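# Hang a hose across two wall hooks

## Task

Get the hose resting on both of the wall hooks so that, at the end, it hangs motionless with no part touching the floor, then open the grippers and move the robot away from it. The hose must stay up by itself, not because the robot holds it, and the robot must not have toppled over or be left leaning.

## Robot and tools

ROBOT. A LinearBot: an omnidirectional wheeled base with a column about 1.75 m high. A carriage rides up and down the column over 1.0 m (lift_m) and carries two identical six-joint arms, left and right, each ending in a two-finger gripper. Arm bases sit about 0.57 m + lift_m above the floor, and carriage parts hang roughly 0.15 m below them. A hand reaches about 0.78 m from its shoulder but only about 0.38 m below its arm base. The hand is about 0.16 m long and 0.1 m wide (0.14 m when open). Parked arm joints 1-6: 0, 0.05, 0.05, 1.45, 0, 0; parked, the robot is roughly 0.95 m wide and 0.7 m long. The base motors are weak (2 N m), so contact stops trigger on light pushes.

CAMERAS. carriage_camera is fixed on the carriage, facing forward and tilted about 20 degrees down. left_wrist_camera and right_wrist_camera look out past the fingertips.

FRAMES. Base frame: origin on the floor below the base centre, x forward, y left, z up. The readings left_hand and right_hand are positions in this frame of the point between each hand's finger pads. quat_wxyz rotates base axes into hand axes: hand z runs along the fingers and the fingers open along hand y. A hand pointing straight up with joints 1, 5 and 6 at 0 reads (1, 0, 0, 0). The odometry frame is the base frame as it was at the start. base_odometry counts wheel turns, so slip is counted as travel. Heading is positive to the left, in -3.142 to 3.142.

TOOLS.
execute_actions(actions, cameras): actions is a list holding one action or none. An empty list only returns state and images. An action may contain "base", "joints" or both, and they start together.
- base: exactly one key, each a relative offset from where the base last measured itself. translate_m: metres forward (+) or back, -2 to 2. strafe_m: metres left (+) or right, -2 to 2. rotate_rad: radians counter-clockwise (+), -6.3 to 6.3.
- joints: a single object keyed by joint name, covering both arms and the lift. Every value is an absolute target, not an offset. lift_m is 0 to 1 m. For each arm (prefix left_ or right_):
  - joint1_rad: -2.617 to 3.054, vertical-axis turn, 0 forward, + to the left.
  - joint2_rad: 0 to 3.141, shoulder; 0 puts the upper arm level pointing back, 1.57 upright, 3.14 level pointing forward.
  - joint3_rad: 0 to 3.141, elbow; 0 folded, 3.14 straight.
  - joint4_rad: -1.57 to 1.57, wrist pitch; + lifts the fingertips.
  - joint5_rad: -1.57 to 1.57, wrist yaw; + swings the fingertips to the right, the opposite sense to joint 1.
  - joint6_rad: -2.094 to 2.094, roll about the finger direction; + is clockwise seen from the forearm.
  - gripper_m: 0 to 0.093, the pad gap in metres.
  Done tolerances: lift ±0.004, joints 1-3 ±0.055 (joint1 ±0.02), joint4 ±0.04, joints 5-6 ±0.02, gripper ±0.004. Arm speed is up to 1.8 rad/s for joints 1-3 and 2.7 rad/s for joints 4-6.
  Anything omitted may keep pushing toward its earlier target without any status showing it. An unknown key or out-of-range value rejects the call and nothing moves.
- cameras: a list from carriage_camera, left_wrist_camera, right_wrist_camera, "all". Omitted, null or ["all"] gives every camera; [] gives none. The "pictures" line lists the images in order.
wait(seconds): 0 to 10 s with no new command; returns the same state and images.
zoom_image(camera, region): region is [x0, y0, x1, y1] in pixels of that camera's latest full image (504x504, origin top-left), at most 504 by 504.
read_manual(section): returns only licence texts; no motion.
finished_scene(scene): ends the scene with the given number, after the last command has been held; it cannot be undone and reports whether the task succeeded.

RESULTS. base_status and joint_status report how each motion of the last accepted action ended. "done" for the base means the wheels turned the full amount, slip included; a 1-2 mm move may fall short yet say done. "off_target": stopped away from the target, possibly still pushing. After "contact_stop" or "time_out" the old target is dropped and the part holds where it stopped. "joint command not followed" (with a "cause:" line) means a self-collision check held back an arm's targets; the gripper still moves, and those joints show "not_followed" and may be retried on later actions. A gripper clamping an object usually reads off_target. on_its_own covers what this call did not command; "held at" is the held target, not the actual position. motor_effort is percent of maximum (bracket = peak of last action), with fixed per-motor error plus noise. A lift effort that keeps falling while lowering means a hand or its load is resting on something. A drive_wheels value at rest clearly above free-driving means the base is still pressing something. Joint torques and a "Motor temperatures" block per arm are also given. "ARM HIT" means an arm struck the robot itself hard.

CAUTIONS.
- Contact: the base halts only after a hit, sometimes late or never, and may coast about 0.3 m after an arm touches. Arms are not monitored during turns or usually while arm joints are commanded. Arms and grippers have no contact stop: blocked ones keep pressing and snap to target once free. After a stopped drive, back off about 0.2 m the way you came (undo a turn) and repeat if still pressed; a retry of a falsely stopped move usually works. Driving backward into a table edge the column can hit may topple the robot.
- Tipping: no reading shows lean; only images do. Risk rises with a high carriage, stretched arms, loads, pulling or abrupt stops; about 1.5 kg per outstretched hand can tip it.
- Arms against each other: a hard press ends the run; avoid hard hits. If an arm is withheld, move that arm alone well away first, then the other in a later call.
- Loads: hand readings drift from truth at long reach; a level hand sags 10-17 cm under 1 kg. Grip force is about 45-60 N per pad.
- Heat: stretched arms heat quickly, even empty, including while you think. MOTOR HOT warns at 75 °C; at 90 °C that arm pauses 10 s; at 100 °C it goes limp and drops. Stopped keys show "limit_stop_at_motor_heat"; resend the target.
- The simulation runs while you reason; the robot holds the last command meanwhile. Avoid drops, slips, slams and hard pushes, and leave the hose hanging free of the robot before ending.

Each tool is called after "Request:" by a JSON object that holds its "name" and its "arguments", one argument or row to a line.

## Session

Request:
{"name": "execute_actions", "arguments": {
  "actions": [],
  "cameras": ["carriage_camera"]
}}

Scene clock: 0.00 s.
Joint torques (N m, as the arm reports them, + toward a larger angle): no reading
Motor temperatures (°C, as the motors report them): left_arm=[23 26 27 24 24 22] | right_arm=[24 29 28 25 26 25]
base_odometry: x=+0.000 y=+0.000 heading=+0.000 (m, m, rad; odometry frame)
base_status: not commanded
joint_positions: lift_m=+0.302 left_joint1_rad=-0.001 left_joint2_rad=+0.082 left_joint3_rad=+0.077 left_joint4_rad=+1.412 left_joint5_rad=+0.007 left_joint6_rad=+0.028 left_gripper_m=+0.095 right_joint1_rad=+0.023 right_joint2_rad=+0.044 right_joint3_rad=+0.075 right_joint4_rad=+1.479 right_joint5_rad=-0.041 right_joint6_rad=-0.046 right_gripper_m=+0.095
joint_status: not commanded
motor_effort: lift_m=+18 drive_wheels=+4 (%)
left_hand: x=+0.3254 y=+0.3083 z=+1.3218 quat_wxyz=(+0.997, +0.005, +0.082, +0.013) (m; base frame)
right_hand: x=+0.2972 y=-0.3022 z=+1.3233 quat_wxyz=(+0.999, -0.021, +0.030, -0.011) (m; base frame)
pictures: carriage_camera
Images, in order (width x height): carriage_camera 504x504.

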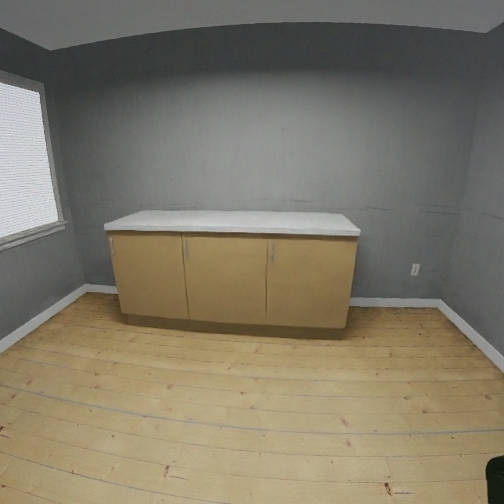

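Request:
{"name": "execute_actions", "arguments": {
  "actions": [
    {"base":{"rotate_rad":1.47}}
  ],
  "cameras": ["carriage_camera"]
}}

Request:
{"name": "execute_actions", "arguments": {
  "actions": [
    {"base":{"rotate_rad":1.571},"joints":{"lift_m":0.6}}
  ],
  "cameras": ["carriage_camera"]
}}

Scene clock: 3.87 s.
Joint torques (N m, as the arm reports them, + toward a larger angle): left_arm=[-0.06  4.2   5.88 -0.06 -0.02 -0.03] | right_arm=[ 0.22  4.2   6.78 -0.26  0.07 -0.03]
Motor temperatures (°C, as the motors report them): left_arm=[23 26 28 24 24 22] | right_arm=[24 29 28 25 26 25]
base_odometry: x=+0.000 y=+0.000 heading=+1.468 (m, m, rad; odometry frame)
base_status: done
joint_positions: lift_m=+0.302 left_joint1_rad=-0.001 left_joint2_rad=+0.082 left_joint3_rad=+0.077 left_joint4_rad=+1.411 left_joint5_rad=+0.007 left_joint6_rad=+0.028 left_gripper_m=+0.095 right_joint1_rad=+0.023 right_joint2_rad=+0.044 right_joint3_rad=+0.075 right_joint4_rad=+1.479 right_joint5_rad=-0.041 right_joint6_rad=-0.046 right_gripper_m=+0.095
joint_status: not commanded
motor_effort: lift_m=+17(18) drive_wheels=+33(66) (%)
left_hand: x=+0.3256 y=+0.3083 z=+1.3218 quat_wxyz=(+0.997, +0.005, +0.082, +0.013) (m; base frame)
right_hand: x=+0.2972 y=-0.3022 z=+1.3233 quat_wxyz=(+0.999, -0.021, +0.030, -0.011) (m; base frame)
pictures: carriage_camera
Images, in order (width x height): carriage_camera 504x504.

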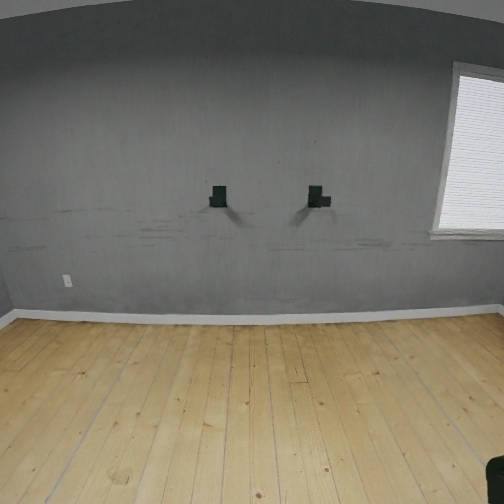

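Scene clock: 6.97 s.
Joint torques (N m, as the arm reports them, + toward a larger angle): left_arm=[-0.06  4.18  5.91 -0.04 -0.02 -0.03] | right_arm=[ 0.19  4.13  6.83 -0.29  0.07 -0.04]
Motor temperatures (°C, as the motors report them): left_arm=[23 26 28 24 24 22] | right_arm=[24 29 29 25 26 25]
base_odometry: x=+0.000 y=+0.000 heading=+3.036 (m, m, rad; odometry frame)
base_status: done
joint_positions: lift_m=+0.600 left_joint1_rad=-0.001 left_joint2_rad=+0.082 left_joint3_rad=+0.077 left_joint4_rad=+1.410 left_joint5_rad=+0.007 left_joint6_rad=+0.028 left_gripper_m=+0.095 right_joint1_rad=+0.023 right_joint2_rad=+0.044 right_joint3_rad=+0.075 right_joint4_rad=+1.478 right_joint5_rad=-0.041 right_joint6_rad=-0.046 right_gripper_m=+0.095
joint_status: all done
motor_effort: lift_m=+18(22) drive_wheels=+34(68) (%)
left_hand: x=+0.3260 y=+0.3083 z=+1.6198 quat_wxyz=(+0.996, +0.005, +0.083, +0.013) (m; base frame)
right_hand: x=+0.2973 y=-0.3021 z=+1.6214 quat_wxyz=(+0.999, -0.021, +0.030, -0.011) (m; base frame)
pictures: carriage_camera
Images, in order (width x height): carriage_camera 504x504.

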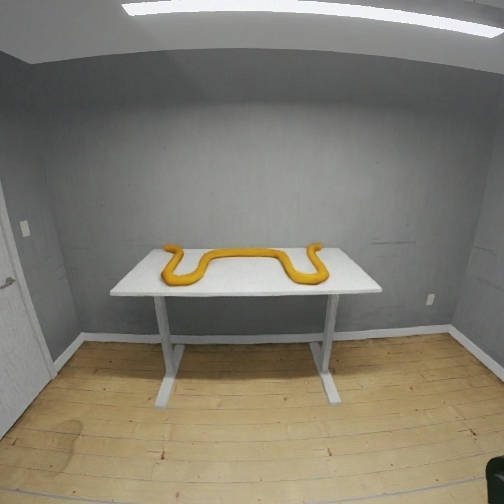

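Request:
{"name": "execute_actions", "arguments": {
  "actions": [
    {"base":{"rotate_rad":0.05},"joints":{"lift_m":0.47,"left_joint1_rad":0,"left_joint2_rad":1.8,"left_joint3_rad":1.4,"left_joint4_rad":-1.15,"left_joint5_rad":0,"left_joint6_rad":-1.57,"right_joint1_rad":0,"right_joint2_rad":1.8,"right_joint3_rad":1.4,"right_joint4_rad":-1.15,"right_joint5_rad":0,"right_joint6_rad":1.57,"left_gripper_m":0.093,"right_gripper_m":0.093}}
  ],
  "cameras": []
}}

Request:
{"name": "execute_actions", "arguments": {
  "actions": [
    {"base":{"translate_m":0.88}}
  ]
}}

Scene clock: 12.13 s.
Joint torques (N m, as the arm reports them, + toward a larger angle): left_arm=[ 0.06 -7.84  7.74  0.22 -0.09 -0.1 ] | right_arm=[-0.26 -8.41  9.23  0.27  0.13  0.05]
Motor temperatures (°C, as the motors report them): left_arm=[23 27 29 24 24 22] | right_arm=[24 30 29 25 26 25]
base_odometry: x=+0.000 y=+0.000 heading=+3.084 (m, m, rad; odometry frame)
base_status: done
joint_positions: lift_m=+0.470 left_joint1_rad=-0.001 left_joint2_rad=+1.792 left_joint3_rad=+1.378 left_joint4_rad=-1.143 left_joint5_rad=+0.003 left_joint6_rad=-1.560 left_gripper_m=+0.093 right_joint1_rad=+0.009 right_joint2_rad=+1.799 right_joint3_rad=+1.379 right_joint4_rad=-1.141 right_joint5_rad=-0.002 right_joint6_rad=+1.561 right_gripper_m=+0.093
joint_status: all done
motor_effort: lift_m=+17(20) drive_wheels=+35(67) (%)
left_hand: x=+0.6127 y=+0.3086 z=+1.1350 quat_wxyz=(+0.004, -0.703, +0.711, -0.006) (m; base frame)
right_hand: x=+0.6134 y=-0.3062 z=+1.1332 quat_wxyz=(+0.003, +0.701, +0.714, +0.004) (m; base frame)
pictures: none
No camera images: the call's "cameras" was empty. Leave "cameras" out to get every camera's image.

Scene clock: 16.17 s.
Joint torques (N m, as the arm reports them, + toward a larger angle): left_arm=[ 0.01 -7.78  7.78  0.25 -0.08 -0.1 ] | right_arm=[-0.2  -8.22  9.42  0.27  0.16  0.05]
Motor temperatures (°C, as the motors report them): left_arm=[23 27 30 24 25 22] | right_arm=[24 31 30 25 26 25]
base_odometry: x=-0.879 y=+0.048 heading=+3.086 (m, m, rad; odometry frame)
base_status: done
joint_positions: lift_m=+0.470 left_joint1_rad=-0.001 left_joint2_rad=+1.792 left_joint3_rad=+1.378 left_joint4_rad=-1.146 left_joint5_rad=+0.003 left_joint6_rad=-1.560 left_gripper_m=+0.093 right_joint1_rad=+0.006 right_joint2_rad=+1.799 right_joint3_rad=+1.379 right_joint4_rad=-1.143 right_joint5_rad=-0.002 right_joint6_rad=+1.561 right_gripper_m=+0.093
joint_status: not commanded
motor_effort: lift_m=+18(18) drive_wheels=-23(70) (%)
left_hand: x=+0.6120 y=+0.3086 z=+1.1350 quat_wxyz=(+0.003, -0.703, +0.711, -0.005) (m; base frame)
right_hand: x=+0.6129 y=-0.3071 z=+1.1332 quat_wxyz=(+0.002, +0.702, +0.713, +0.003) (m; base frame)
pictures: carriage_camera, left_wrist_camera, right_wrist_camera
Images, in order (width x height): carriage_camera 504x504, left_wrist_camera 504x504, right_wrist_camera 504x504.

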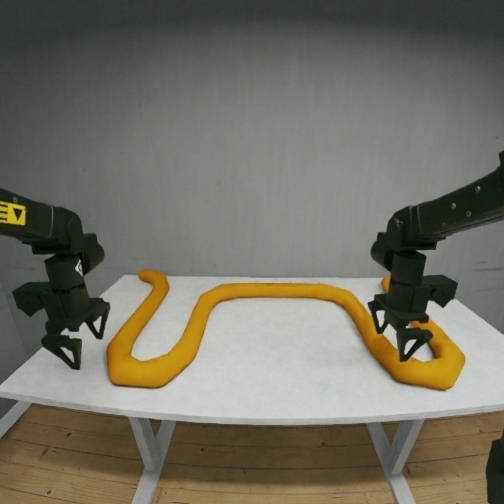

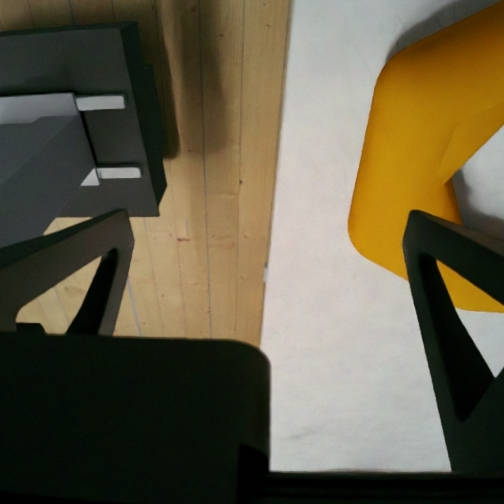

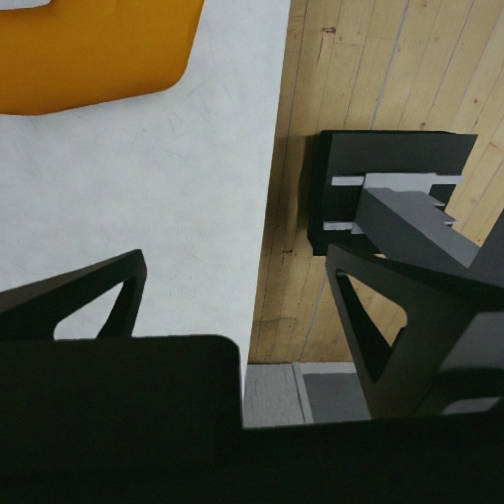

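Request:
{"name": "execute_actions", "arguments": {
  "actions": [
    {"base":{"strafe_m":-0.085}}
  ],
  "cameras": []
}}

Request:
{"name": "execute_actions", "arguments": {
  "actions": [
    {"base":{"translate_m":0.105},"joints":{"lift_m":0.4,"right_joint1_rad":-0.08,"right_joint6_rad":1.6}}
  ]
}}

Scene clock: 19.17 s.
Joint torques (N m, as the arm reports them, + toward a larger angle): left_arm=[-0.1  -7.86  7.32  0.25 -0.09 -0.1 ] | right_arm=[-0.29 -8.04  9.44  0.27  0.13  0.08]
Motor temperatures (°C, as the motors report them): left_arm=[23 28 31 24 25 22] | right_arm=[24 31 30 25 26 25]
base_odometry: x=-0.875 y=+0.133 heading=+3.087 (m, m, rad; odometry frame)
base_status: done
joint_positions: lift_m=+0.470 left_joint1_rad=+0.000 left_joint2_rad=+1.792 left_joint3_rad=+1.384 left_joint4_rad=-1.148 left_joint5_rad=+0.002 left_joint6_rad=-1.560 left_gripper_m=+0.093 right_joint1_rad=+0.005 right_joint2_rad=+1.799 right_joint3_rad=+1.379 right_joint4_rad=-1.143 right_joint5_rad=-0.002 right_joint6_rad=+1.561 right_gripper_m=+0.093
joint_status: not commanded
motor_effort: lift_m=+17(16) drive_wheels=-8(52) (%)
left_hand: x=+0.6136 y=+0.3093 z=+1.1366 quat_wxyz=(+0.005, -0.704, +0.711, -0.006) (m; base frame)
right_hand: x=+0.6128 y=-0.3074 z=+1.1332 quat_wxyz=(+0.002, +0.702, +0.712, +0.003) (m; base frame)
pictures: none
No camera images: the call's "cameras" was empty. Leave "cameras" out to get every camera's image.

Scene clock: 20.83 s.
Joint torques (N m, as the arm reports them, + toward a larger angle): left_arm=[-0.21 -7.92  6.91  0.29 -0.09 -0.11] | right_arm=[ 0.44 -8.2   8.58  0.31  0.1   0.06]
Motor temperatures (°C, as the motors report them): left_arm=[23 28 31 24 25 22] | right_arm=[24 32 31 25 26 25]
base_odometry: x=-0.980 y=+0.139 heading=+3.085 (m, m, rad; odometry frame)
base_status: done
joint_positions: lift_m=+0.400 left_joint1_rad=+0.000 left_joint2_rad=+1.793 left_joint3_rad=+1.391 left_joint4_rad=-1.149 left_joint5_rad=+0.002 left_joint6_rad=-1.560 left_gripper_m=+0.093 right_joint1_rad=-0.083 right_joint2_rad=+1.800 right_joint3_rad=+1.387 right_joint4_rad=-1.145 right_joint5_rad=+0.000 right_joint6_rad=+1.591 right_gripper_m=+0.093
joint_status: all done
motor_effort: lift_m=+17(17) drive_wheels=-17(52) (%)
left_hand: x=+0.6149 y=+0.3093 z=+1.0679 quat_wxyz=(+0.006, -0.703, +0.711, -0.008) (m; base frame)
right_hand: x=+0.6136 y=-0.3370 z=+1.0649 quat_wxyz=(+0.005, +0.743, +0.670, +0.005) (m; base frame)
pictures: carriage_camera, left_wrist_camera, right_wrist_camera
Images, in order (width x height): carriage_camera 504x504, left_wrist_camera 504x504, right_wrist_camera 504x504.

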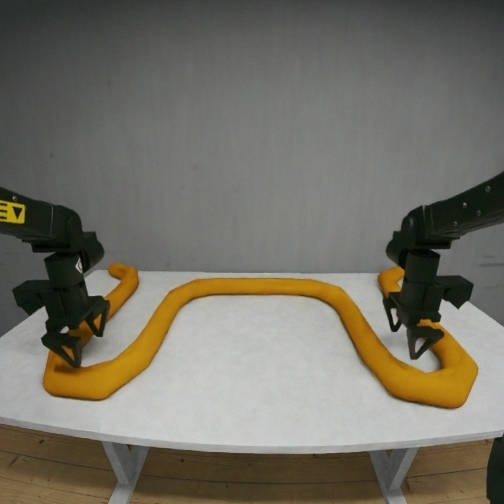

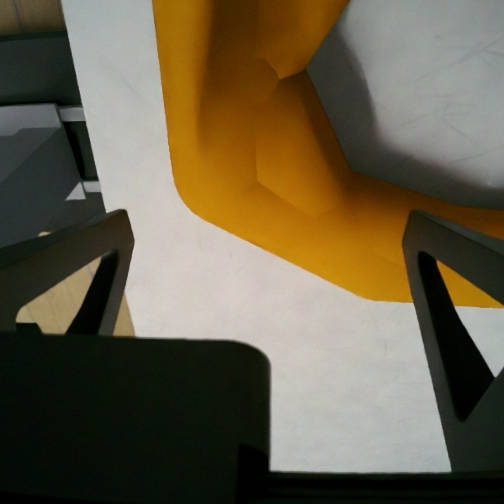

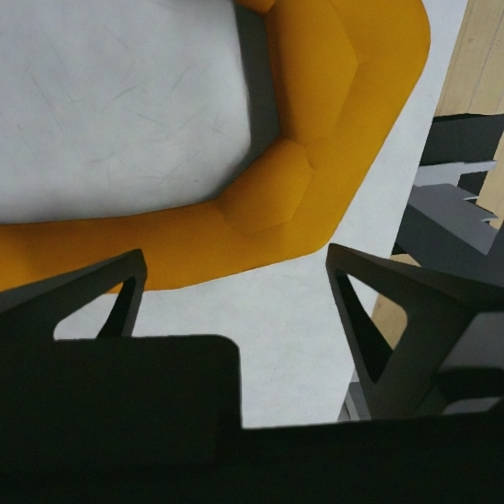

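Request:
{"name": "execute_actions", "arguments": {
  "actions": [
    {"base":{"translate_m":-0.025},"joints":{"lift_m":0.37,"right_joint1_rad":-0.17,"right_joint6_rad":1.74,"right_joint4_rad":-1.33,"left_joint1_rad":0.05,"left_joint6_rad":-1.55}}
  ]
}}

Scene clock: 23.23 s.
Joint torques (N m, as the arm reports them, + toward a larger angle): left_arm=[-0.07 -8.02  6.97  0.27 -0.07 -0.02] | right_arm=[ 0.44 -7.98  7.93 -0.14  0.11  0.09]
Motor temperatures (°C, as the motors report them): left_arm=[23 29 31 24 25 22] | right_arm=[24 32 31 25 26 25]
base_odometry: x=-0.955 y=+0.138 heading=+3.085 (m, m, rad; odometry frame)
base_status: done
joint_positions: lift_m=+0.370 left_joint1_rad=+0.050 left_joint2_rad=+1.794 left_joint3_rad=+1.391 left_joint4_rad=-1.147 left_joint5_rad=+0.001 left_joint6_rad=-1.552 left_gripper_m=+0.093 right_joint1_rad=-0.173 right_joint2_rad=+1.801 right_joint3_rad=+1.390 right_joint4_rad=-1.322 right_joint5_rad=+0.001 right_joint6_rad=+1.731 right_gripper_m=+0.093
joint_status: all done
motor_effort: lift_m=+18(18) drive_wheels=+1(51) (%)
left_hand: x=+0.6149 y=+0.3261 z=+1.0376 quat_wxyz=(+0.007, -0.718, +0.696, -0.007) (m; base frame)
right_hand: x=+0.5678 y=-0.3593 z=+1.0386 quat_wxyz=(-0.057, +0.812, +0.578, -0.057) (m; base frame)
pictures: carriage_camera, left_wrist_camera, right_wrist_camera
Images, in order (width x height): carriage_camera 504x504, left_wrist_camera 504x504, right_wrist_camera 504x504.

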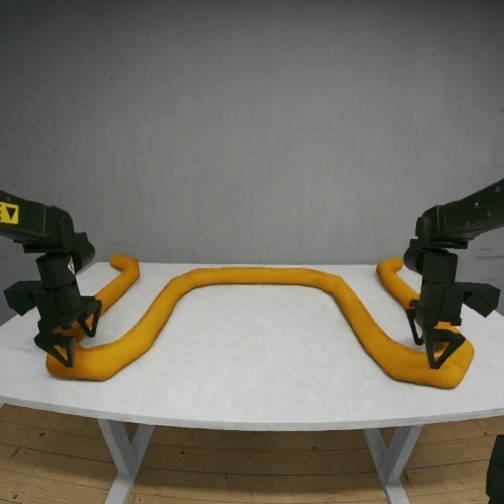

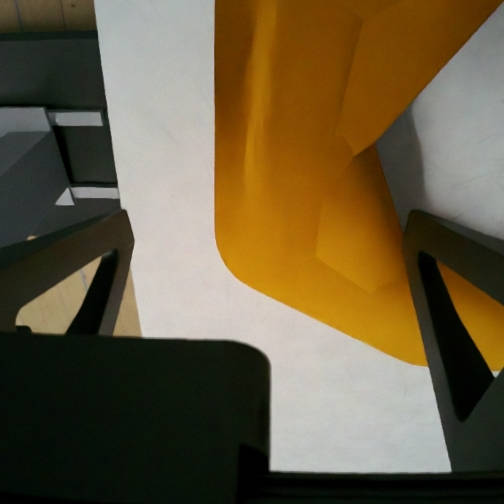

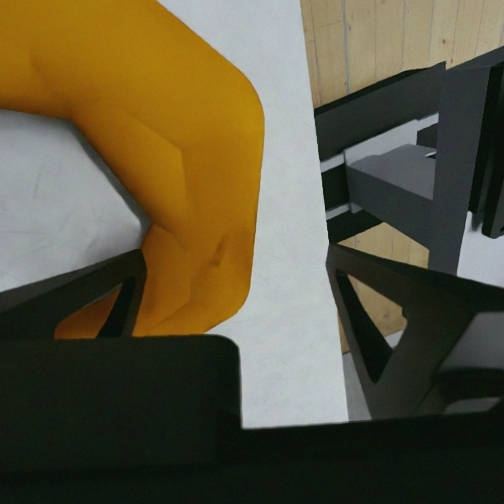

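Request:
{"name": "execute_actions", "arguments": {
  "actions": [
    {"base":{"translate_m":0.014},"joints":{"right_joint4_rad":-1.29}}
  ],
  "cameras": []
}}

Request:
{"name": "execute_actions", "arguments": {
  "actions": [
    {"joints":{"lift_m":0.32}}
  ]
}}

Scene clock: 24.97 s.
Joint torques (N m, as the arm reports them, + toward a larger angle): left_arm=[-0.06 -7.98  6.95  0.26 -0.07 -0.01] | right_arm=[ 0.44 -8.06  7.97  0.11  0.14  0.08]
Motor temperatures (°C, as the motors report them): left_arm=[23 29 32 24 25 22] | right_arm=[24 32 31 25 26 25]
base_odometry: x=-0.969 y=+0.139 heading=+3.085 (m, m, rad; odometry frame)
base_status: done
joint_positions: lift_m=+0.370 left_joint1_rad=+0.050 left_joint2_rad=+1.794 left_joint3_rad=+1.391 left_joint4_rad=-1.147 left_joint5_rad=+0.001 left_joint6_rad=-1.552 left_gripper_m=+0.093 right_joint1_rad=-0.173 right_joint2_rad=+1.801 right_joint3_rad=+1.390 right_joint4_rad=-1.299 right_joint5_rad=+0.001 right_joint6_rad=+1.731 right_gripper_m=+0.093
joint_status: all done
motor_effort: lift_m=+17(17) drive_wheels=-14(47) (%)
left_hand: x=+0.6149 y=+0.3261 z=+1.0376 quat_wxyz=(+0.007, -0.718, +0.696, -0.007) (m; base frame)
right_hand: x=+0.5733 y=-0.3602 z=+1.0378 quat_wxyz=(-0.049, +0.813, +0.579, -0.049) (m; base frame)
pictures: none
No camera images: the call's "cameras" was empty. Leave "cameras" out to get every camera's image.

Scene clock: 25.70 s.
Joint torques (N m, as the arm reports them, + toward a larger angle): left_arm=[-0.09 -7.97  6.94  0.25 -0.07 -0.02] | right_arm=[ 0.34 -8.12  8.02  0.15  0.1   0.09]
Motor temperatures (°C, as the motors report them): left_arm=[23 29 32 24 25 22] | right_arm=[24 33 31 25 26 25]
base_odometry: x=-0.969 y=+0.139 heading=+3.085 (m, m, rad; odometry frame)
base_status: not commanded
joint_positions: lift_m=+0.320 left_joint1_rad=+0.050 left_joint2_rad=+1.794 left_joint3_rad=+1.391 left_joint4_rad=-1.148 left_joint5_rad=+0.001 left_joint6_rad=-1.552 left_gripper_m=+0.093 right_joint1_rad=-0.173 right_joint2_rad=+1.801 right_joint3_rad=+1.390 right_joint4_rad=-1.299 right_joint5_rad=+0.001 right_joint6_rad=+1.731 right_gripper_m=+0.093
joint_status: all done
motor_effort: lift_m=+17(18) drive_wheels=-7(14) (%)
left_hand: x=+0.6148 y=+0.3260 z=+0.9876 quat_wxyz=(+0.007, -0.718, +0.696, -0.007) (m; base frame)
right_hand: x=+0.5735 y=-0.3603 z=+0.9878 quat_wxyz=(-0.049, +0.813, +0.579, -0.049) (m; base frame)
pictures: carriage_camera, left_wrist_camera, right_wrist_camera
Images, in order (width x height): carriage_camera 504x504, left_wrist_camera 504x504, right_wrist_camera 504x504.

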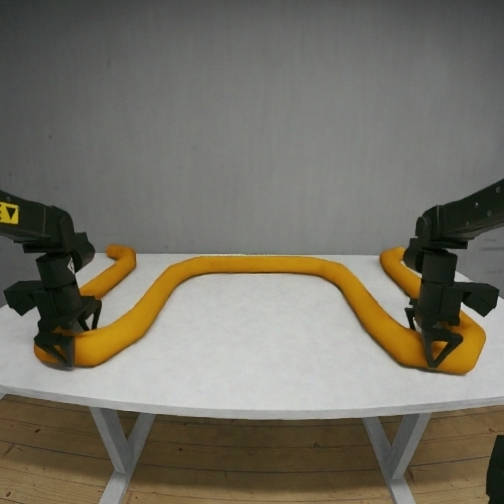

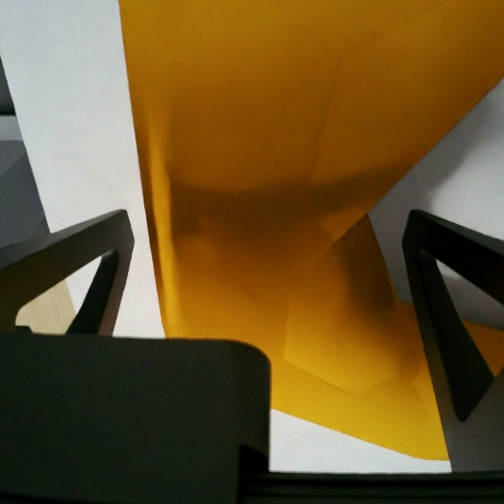

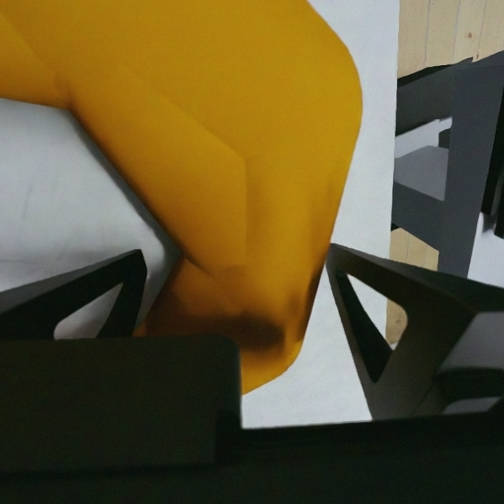

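Request:
{"name": "execute_actions", "arguments": {
  "actions": [
    {"joints":{"lift_m":0.298}}
  ]
}}

Scene clock: 26.53 s.
Joint torques (N m, as the arm reports them, + toward a larger angle): left_arm=[-0.08 -8.    6.78  0.29 -0.06 -0.01] | right_arm=[ 0.31 -6.39  6.58  0.25  0.12  0.03]
Motor temperatures (°C, as the motors report them): left_arm=[23 29 32 24 25 22] | right_arm=[24 33 31 25 26 25]
base_odometry: x=-0.969 y=+0.139 heading=+3.085 (m, m, rad; odometry frame)
base_status: not commanded
joint_positions: lift_m=+0.298 left_joint1_rad=+0.050 left_joint2_rad=+1.794 left_joint3_rad=+1.393 left_joint4_rad=-1.151 left_joint5_rad=+0.000 left_joint6_rad=-1.552 left_gripper_m=+0.093 right_joint1_rad=-0.173 right_joint2_rad=+1.783 right_joint3_rad=+1.405 right_joint4_rad=-1.303 right_joint5_rad=+0.000 right_joint6_rad=+1.732 right_gripper_m=+0.093
joint_status: all done
motor_effort: lift_m=+17(15) drive_wheels=+4(5) (%)
left_hand: x=+0.6147 y=+0.3262 z=+0.9663 quat_wxyz=(+0.007, -0.718, +0.696, -0.006) (m; base frame)
right_hand: x=+0.5771 y=-0.3608 z=+0.9742 quat_wxyz=(-0.039, +0.814, +0.579, -0.039) (m; base frame)
pictures: carriage_camera, left_wrist_camera, right_wrist_camera
Images, in order (width x height): carriage_camera 504x504, left_wrist_camera 504x504, right_wrist_camera 504x504.

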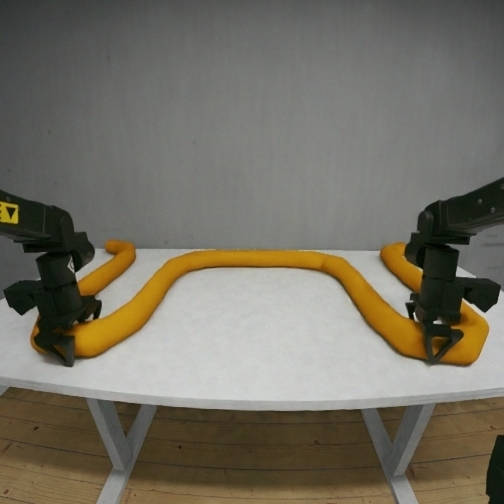

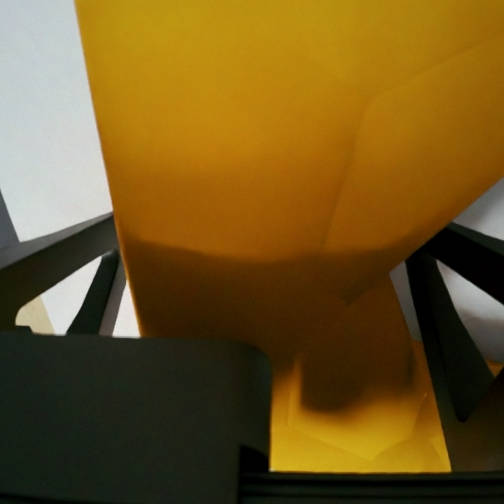

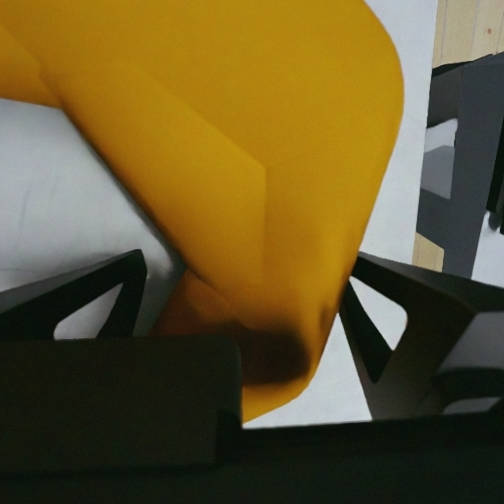

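Request:
{"name": "execute_actions", "arguments": {
  "actions": [
    {"joints":{"lift_m":0.303,"left_gripper_m":0.03,"right_gripper_m":0.03}}
  ],
  "cameras": []
}}

Request:
{"name": "execute_actions", "arguments": {
  "actions": [
    {"joints":{"lift_m":0.93,"left_joint1_rad":0.33,"right_joint1_rad":-0.4,"left_joint6_rad":-1.24,"right_joint6_rad":1.17,"right_joint4_rad":-1.15}}
  ],
  "cameras": ["carriage_camera"]
}}

Scene clock: 28.83 s.
Joint torques (N m, as the arm reports them, + toward a larger angle): left_arm=[-0.14 -8.16  6.65  0.39 -0.07 -0.02] | right_arm=[ 0.36 -6.93  6.64  0.47  0.08  0.  ]
Motor temperatures (°C, as the motors report them): left_arm=[23 30 32 24 25 22] | right_arm=[24 33 31 25 26 25]
base_odometry: x=-0.968 y=+0.139 heading=+3.085 (m, m, rad; odometry frame)
base_status: not commanded
joint_positions: lift_m=+0.303 left_joint1_rad=+0.050 left_joint2_rad=+1.795 left_joint3_rad=+1.394 left_joint4_rad=-1.167 left_joint5_rad=-0.001 left_joint6_rad=-1.550 left_gripper_m=+0.059 right_joint1_rad=-0.173 right_joint2_rad=+1.788 right_joint3_rad=+1.405 right_joint4_rad=-1.335 right_joint5_rad=-0.001 right_joint6_rad=+1.737 right_gripper_m=+0.060
joint_status: left_gripper_m off_target (ended at +0.059, target +0.030); right_gripper_m off_target (ended at +0.060, target +0.030); the others done
motor_effort: lift_m=+18(23) drive_wheels=+9(14) (%)
left_hand: x=+0.6110 y=+0.3261 z=+0.9710 quat_wxyz=(+0.001, -0.718, +0.696, -0.001) (m; base frame)
right_hand: x=+0.5693 y=-0.3592 z=+0.9786 quat_wxyz=(-0.053, +0.814, +0.576, -0.051) (m; base frame)
pictures: none
No camera images: the call's "cameras" was empty. Leave "cameras" out to get every camera's image.

Scene clock: 31.87 s.
Joint torques (N m, as the arm reports them, + toward a larger angle): left_arm=[ 0.26 -8.94  6.62  0.4  -0.17 -0.01] | right_arm=[ 0.5  -9.27  7.93  0.53  0.19 -0.01]
Motor temperatures (°C, as the motors report them): left_arm=[23 30 32 24 25 22] | right_arm=[24 33 31 25 26 25]
base_odometry: x=-0.969 y=+0.139 heading=+3.085 (m, m, rad; odometry frame)
base_status: not commanded
joint_positions: lift_m=+0.930 left_joint1_rad=+0.326 left_joint2_rad=+1.805 left_joint3_rad=+1.394 left_joint4_rad=-1.171 left_joint5_rad=+0.013 left_joint6_rad=-1.242 left_gripper_m=+0.059 right_joint1_rad=-0.405 right_joint2_rad=+1.812 right_joint3_rad=+1.394 right_joint4_rad=-1.162 right_joint5_rad=-0.005 right_joint6_rad=+1.169 right_gripper_m=+0.060
joint_status: all done
motor_effort: lift_m=+20(20) drive_wheels=+4(9) (%)
left_hand: x=+0.5937 y=+0.4120 z=+1.5949 quat_wxyz=(-0.008, -0.706, +0.708, -0.003) (m; base frame)
right_hand: x=+0.5858 y=-0.4384 z=+1.5928 quat_wxyz=(-0.005, +0.708, +0.706, +0.001) (m; base frame)
pictures: carriage_camera
Images, in order (width x height): carriage_camera 504x504.

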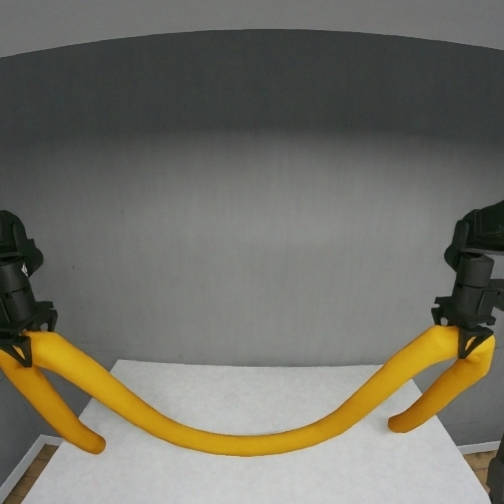

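Request:
{"name": "execute_actions", "arguments": {
  "actions": [
    {"base":{"translate_m":-1.18}}
  ],
  "cameras": []
}}

Request:
{"name": "execute_actions", "arguments": {
  "actions": [
    {"base":{"rotate_rad":-1.571},"joints":{"lift_m":0.64}}
  ],
  "cameras": []
}}

Request:
{"name": "execute_actions", "arguments": {
  "actions": [
    {"base":{"translate_m":0.8}}
  ],
  "cameras": ["carriage_camera"]
}}

Scene clock: 38.43 s.
Joint torques (N m, as the arm reports them, + toward a larger angle): left_arm=[ 0.26 -8.97  6.59  0.46 -0.18 -0.01] | right_arm=[ 0.36 -9.57  7.98  0.53  0.22  0.  ]
Motor temperatures (°C, as the motors report them): left_arm=[23 32 33 24 25 22] | right_arm=[24 35 32 25 26 25]
base_odometry: x=+0.210 y=+0.071 heading=+3.084 (m, m, rad; odometry frame)
base_status: done
joint_positions: lift_m=+0.930 left_joint1_rad=+0.326 left_joint2_rad=+1.805 left_joint3_rad=+1.394 left_joint4_rad=-1.179 left_joint5_rad=+0.013 left_joint6_rad=-1.242 left_gripper_m=+0.059 right_joint1_rad=-0.401 right_joint2_rad=+1.814 right_joint3_rad=+1.394 right_joint4_rad=-1.173 right_joint5_rad=-0.007 right_joint6_rad=+1.169 right_gripper_m=+0.060
joint_status: not commanded
motor_effort: lift_m=+19(20) drive_wheels=-11(62) (%)
left_hand: x=+0.5919 y=+0.4114 z=+1.5949 quat_wxyz=(-0.011, -0.706, +0.708, -0.002) (m; base frame)
right_hand: x=+0.5838 y=-0.4359 z=+1.5921 quat_wxyz=(-0.012, +0.707, +0.707, -0.001) (m; base frame)
pictures: none
No camera images: the call's "cameras" was empty. Leave "cameras" out to get every camera's image.

Scene clock: 41.63 s.
Joint torques (N m, as the arm reports them, + toward a larger angle): left_arm=[  0.17 -10.54   6.64   0.33  -0.17  -0.02] | right_arm=[  0.12 -10.77   7.71   0.41   0.13   0.  ]
Motor temperatures (°C, as the motors report them): left_arm=[23 32 33 24 25 22] | right_arm=[24 36 32 25 26 25]
base_odometry: x=+0.209 y=+0.072 heading=+1.515 (m, m, rad; odometry frame)
base_status: done
joint_positions: lift_m=+0.640 left_joint1_rad=+0.328 left_joint2_rad=+1.821 left_joint3_rad=+1.394 left_joint4_rad=-1.164 left_joint5_rad=+0.017 left_joint6_rad=-1.242 left_gripper_m=+0.059 right_joint1_rad=-0.400 right_joint2_rad=+1.831 right_joint3_rad=+1.394 right_joint4_rad=-1.160 right_joint5_rad=-0.003 right_joint6_rad=+1.169 right_gripper_m=+0.060
joint_status: all done
motor_effort: lift_m=+19(19) drive_wheels=+33(93) (%)
left_hand: x=+0.5948 y=+0.4124 z=+1.2998 quat_wxyz=(-0.013, -0.707, +0.707, -0.003) (m; base frame)
right_hand: x=+0.5861 y=-0.4372 z=+1.2966 quat_wxyz=(-0.013, +0.706, +0.708, -0.004) (m; base frame)
pictures: none
No camera images: the call's "cameras" was empty. Leave "cameras" out to get every camera's image.

Scene clock: 45.50 s.
Joint torques (N m, as the arm reports them, + toward a larger angle): left_arm=[  0.15 -10.45   6.56   0.37  -0.18  -0.01] | right_arm=[  0.19 -10.73   7.88   0.5    0.19   0.  ]
Motor temperatures (°C, as the motors report them): left_arm=[23 33 33 24 25 22] | right_arm=[24 37 32 25 26 25]
base_odometry: x=+0.256 y=+0.870 heading=+1.513 (m, m, rad; odometry frame)
base_status: done
joint_positions: lift_m=+0.640 left_joint1_rad=+0.328 left_joint2_rad=+1.821 left_joint3_rad=+1.394 left_joint4_rad=-1.167 left_joint5_rad=+0.015 left_joint6_rad=-1.242 left_gripper_m=+0.059 right_joint1_rad=-0.400 right_joint2_rad=+1.831 right_joint3_rad=+1.394 right_joint4_rad=-1.165 right_joint5_rad=-0.007 right_joint6_rad=+1.169 right_gripper_m=+0.060
joint_status: not commanded
motor_effort: lift_m=+20(20) drive_wheels=-24(69) (%)
left_hand: x=+0.5940 y=+0.4125 z=+1.2998 quat_wxyz=(-0.014, -0.707, +0.707, -0.002) (m; base frame)
right_hand: x=+0.5853 y=-0.4361 z=+1.2967 quat_wxyz=(-0.016, +0.706, +0.708, -0.003) (m; base frame)
pictures: carriage_camera
Images, in order (width x height): carriage_camera 504x504.

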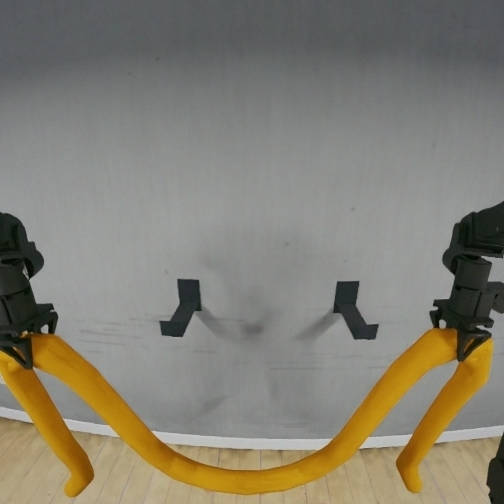

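Request:
{"name": "execute_actions", "arguments": {
  "actions": [
    {"base":{"strafe_m":-0.065},"joints":{"lift_m":0.72}}
  ],
  "cameras": []
}}

Request:
{"name": "execute_actions", "arguments": {
  "actions": [
    {"base":{"translate_m":0.47}}
  ]
}}

Scene clock: 48.60 s.
Joint torques (N m, as the arm reports them, + toward a larger angle): left_arm=[  0.11 -10.55   6.92   0.35  -0.17  -0.02] | right_arm=[  0.07 -10.82   8.49   0.44   0.16   0.01]
Motor temperatures (°C, as the motors report them): left_arm=[23 34 34 24 25 22] | right_arm=[24 38 32 25 26 25]
base_odometry: x=+0.321 y=+0.867 heading=+1.514 (m, m, rad; odometry frame)
base_status: done
joint_positions: lift_m=+0.720 left_joint1_rad=+0.328 left_joint2_rad=+1.823 left_joint3_rad=+1.389 left_joint4_rad=-1.168 left_joint5_rad=+0.013 left_joint6_rad=-1.242 left_gripper_m=+0.059 right_joint1_rad=-0.398 right_joint2_rad=+1.830 right_joint3_rad=+1.386 right_joint4_rad=-1.165 right_joint5_rad=-0.006 right_joint6_rad=+1.169 right_gripper_m=+0.060
joint_status: all done
motor_effort: lift_m=+19(22) drive_wheels=+2(53) (%)
left_hand: x=+0.5921 y=+0.4123 z=+1.3782 quat_wxyz=(-0.017, -0.707, +0.707, +0.001) (m; base frame)
right_hand: x=+0.5834 y=-0.4346 z=+1.3754 quat_wxyz=(-0.019, +0.706, +0.708, -0.004) (m; base frame)
pictures: none
No camera images: the call's "cameras" was empty. Leave "cameras" out to get every camera's image.

Scene clock: 51.67 s.
Joint torques (N m, as the arm reports them, + toward a larger angle): left_arm=[  0.11 -10.53   6.82   0.38  -0.16  -0.02] | right_arm=[  0.08 -10.79   8.63   0.43   0.2   -0.03]
Motor temperatures (°C, as the motors report them): left_arm=[23 35 34 24 25 22] | right_arm=[24 39 33 25 26 25]
base_odometry: x=+0.349 y=+1.336 heading=+1.512 (m, m, rad; odometry frame)
base_status: done
joint_positions: lift_m=+0.720 left_joint1_rad=+0.328 left_joint2_rad=+1.823 left_joint3_rad=+1.389 left_joint4_rad=-1.174 left_joint5_rad=+0.014 left_joint6_rad=-1.242 left_gripper_m=+0.059 right_joint1_rad=-0.398 right_joint2_rad=+1.830 right_joint3_rad=+1.386 right_joint4_rad=-1.166 right_joint5_rad=-0.008 right_joint6_rad=+1.169 right_gripper_m=+0.060
joint_status: not commanded
motor_effort: lift_m=+18(19) drive_wheels=-21(53) (%)
left_hand: x=+0.5909 y=+0.4118 z=+1.3783 quat_wxyz=(-0.019, -0.707, +0.707, +0.002) (m; base frame)
right_hand: x=+0.5833 y=-0.4342 z=+1.3754 quat_wxyz=(-0.019, +0.706, +0.708, -0.004) (m; base frame)
pictures: carriage_camera, left_wrist_camera, right_wrist_camera
Images, in order (width x height): carriage_camera 504x504, left_wrist_camera 504x504, right_wrist_camera 504x504.

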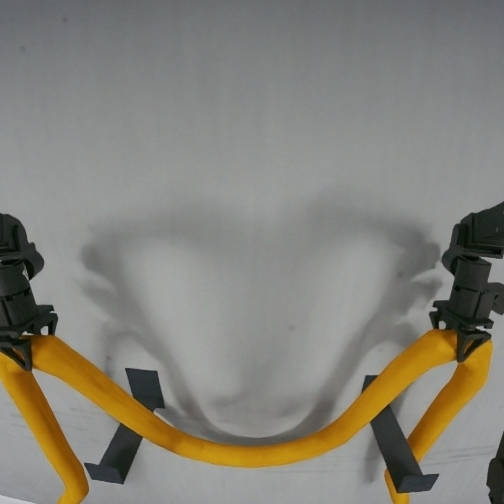

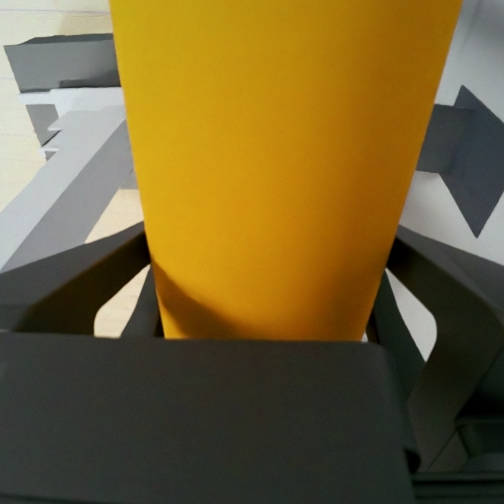

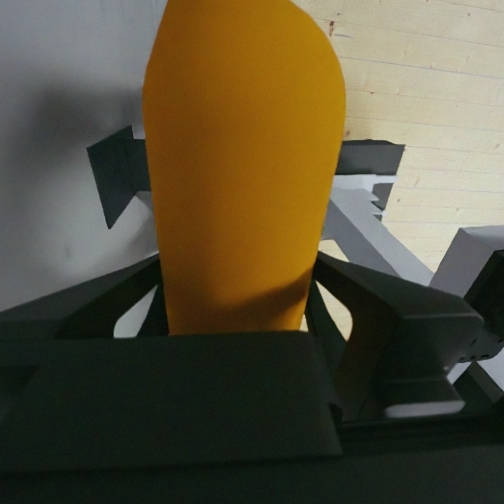

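Request:
{"name": "execute_actions", "arguments": {
  "actions": [
    {"joints":{"lift_m":0.44,"right_joint1_rad":-0.45,"right_joint6_rad":1.12}}
  ]
}}

Scene clock: 53.90 s.
Joint torques (N m, as the arm reports them, + toward a larger angle): left_arm=[  0.24 -10.53   6.84   0.53  -0.53  -0.01] | right_arm=[ -0.05 -10.62   8.54   0.49   0.49  -0.08]
Motor temperatures (°C, as the motors report them): left_arm=[23 36 34 24 25 22] | right_arm=[24 39 33 25 26 25]
base_odometry: x=+0.349 y=+1.336 heading=+1.512 (m, m, rad; odometry frame)
base_status: not commanded
joint_positions: lift_m=+0.440 left_joint1_rad=+0.327 left_joint2_rad=+1.822 left_joint3_rad=+1.389 left_joint4_rad=-1.195 left_joint5_rad=+0.061 left_joint6_rad=-1.241 left_gripper_m=+0.059 right_joint1_rad=-0.448 right_joint2_rad=+1.828 right_joint3_rad=+1.386 right_joint4_rad=-1.171 right_joint5_rad=-0.039 right_joint6_rad=+1.123 right_gripper_m=+0.060
joint_status: all done
motor_effort: lift_m=+19(16) drive_wheels=+12(21) (%)
left_hand: x=+0.5888 y=+0.4020 z=+1.0991 quat_wxyz=(-0.039, -0.706, +0.707, -0.015) (m; base frame)
right_hand: x=+0.5781 y=-0.4438 z=+1.0961 quat_wxyz=(-0.026, +0.707, +0.706, +0.011) (m; base frame)
pictures: carriage_camera, left_wrist_camera, right_wrist_camera
Images, in order (width x height): carriage_camera 504x504, left_wrist_camera 504x504, right_wrist_camera 504x504.

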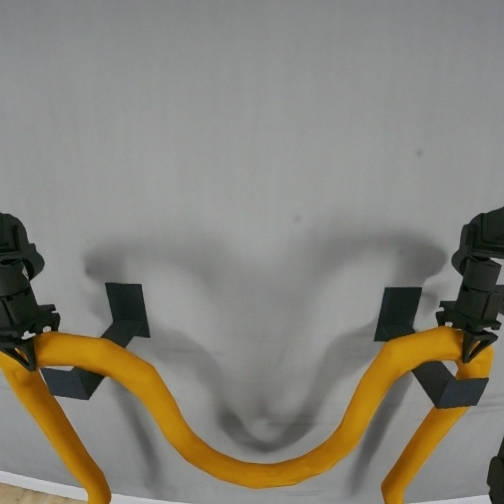

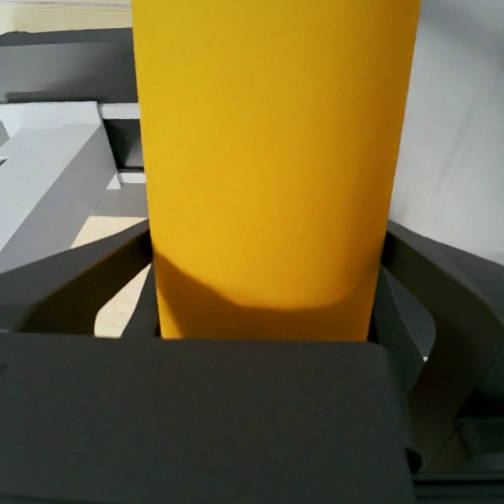

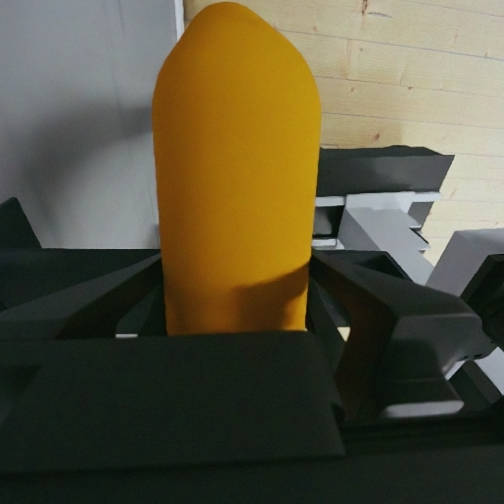

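Request:
{"name": "execute_actions", "arguments": {
  "actions": [
    {"base":{"translate_m":0.025},"joints":{"lift_m":0.41}}
  ],
  "cameras": ["carriage_camera"]
}}

Scene clock: 55.50 s.
Joint torques (N m, as the arm reports them, + toward a larger angle): left_arm=[ 0.62 -9.34  6.83  0.67 -0.62 -0.07] | right_arm=[ 0.01 -9.13  8.66  0.66  0.36  0.02]
Motor temperatures (°C, as the motors report them): left_arm=[23 36 34 24 25 22] | right_arm=[24 40 33 25 26 25]
base_odometry: x=+0.351 y=+1.361 heading=+1.511 (m, m, rad; odometry frame)
base_status: done
joint_positions: lift_m=+0.410 left_joint1_rad=+0.322 left_joint2_rad=+1.811 left_joint3_rad=+1.389 left_joint4_rad=-1.218 left_joint5_rad=+0.069 left_joint6_rad=-1.236 left_gripper_m=+0.059 right_joint1_rad=-0.447 right_joint2_rad=+1.811 right_joint3_rad=+1.386 right_joint4_rad=-1.181 right_joint5_rad=-0.024 right_joint6_rad=+1.117 right_gripper_m=+0.059
joint_status: all done
motor_effort: lift_m=+19(19) drive_wheels=-13(53) (%)
left_hand: x=+0.5847 y=+0.3976 z=+1.0730 quat_wxyz=(-0.046, -0.702, +0.710, -0.016) (m; base frame)
right_hand: x=+0.5753 y=-0.4451 z=+1.0716 quat_wxyz=(-0.020, +0.705, +0.709, +0.006) (m; base frame)
pictures: carriage_camera
Images, in order (width x height): carriage_camera 504x504.

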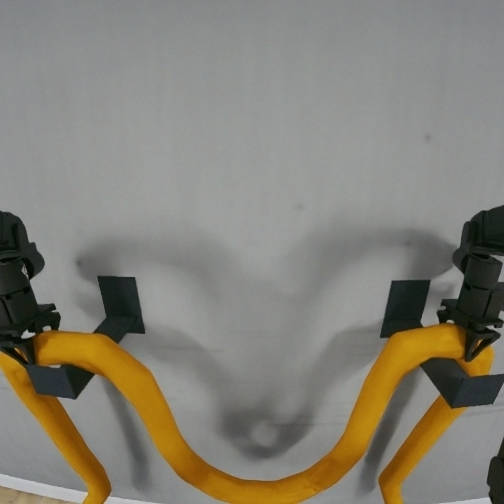

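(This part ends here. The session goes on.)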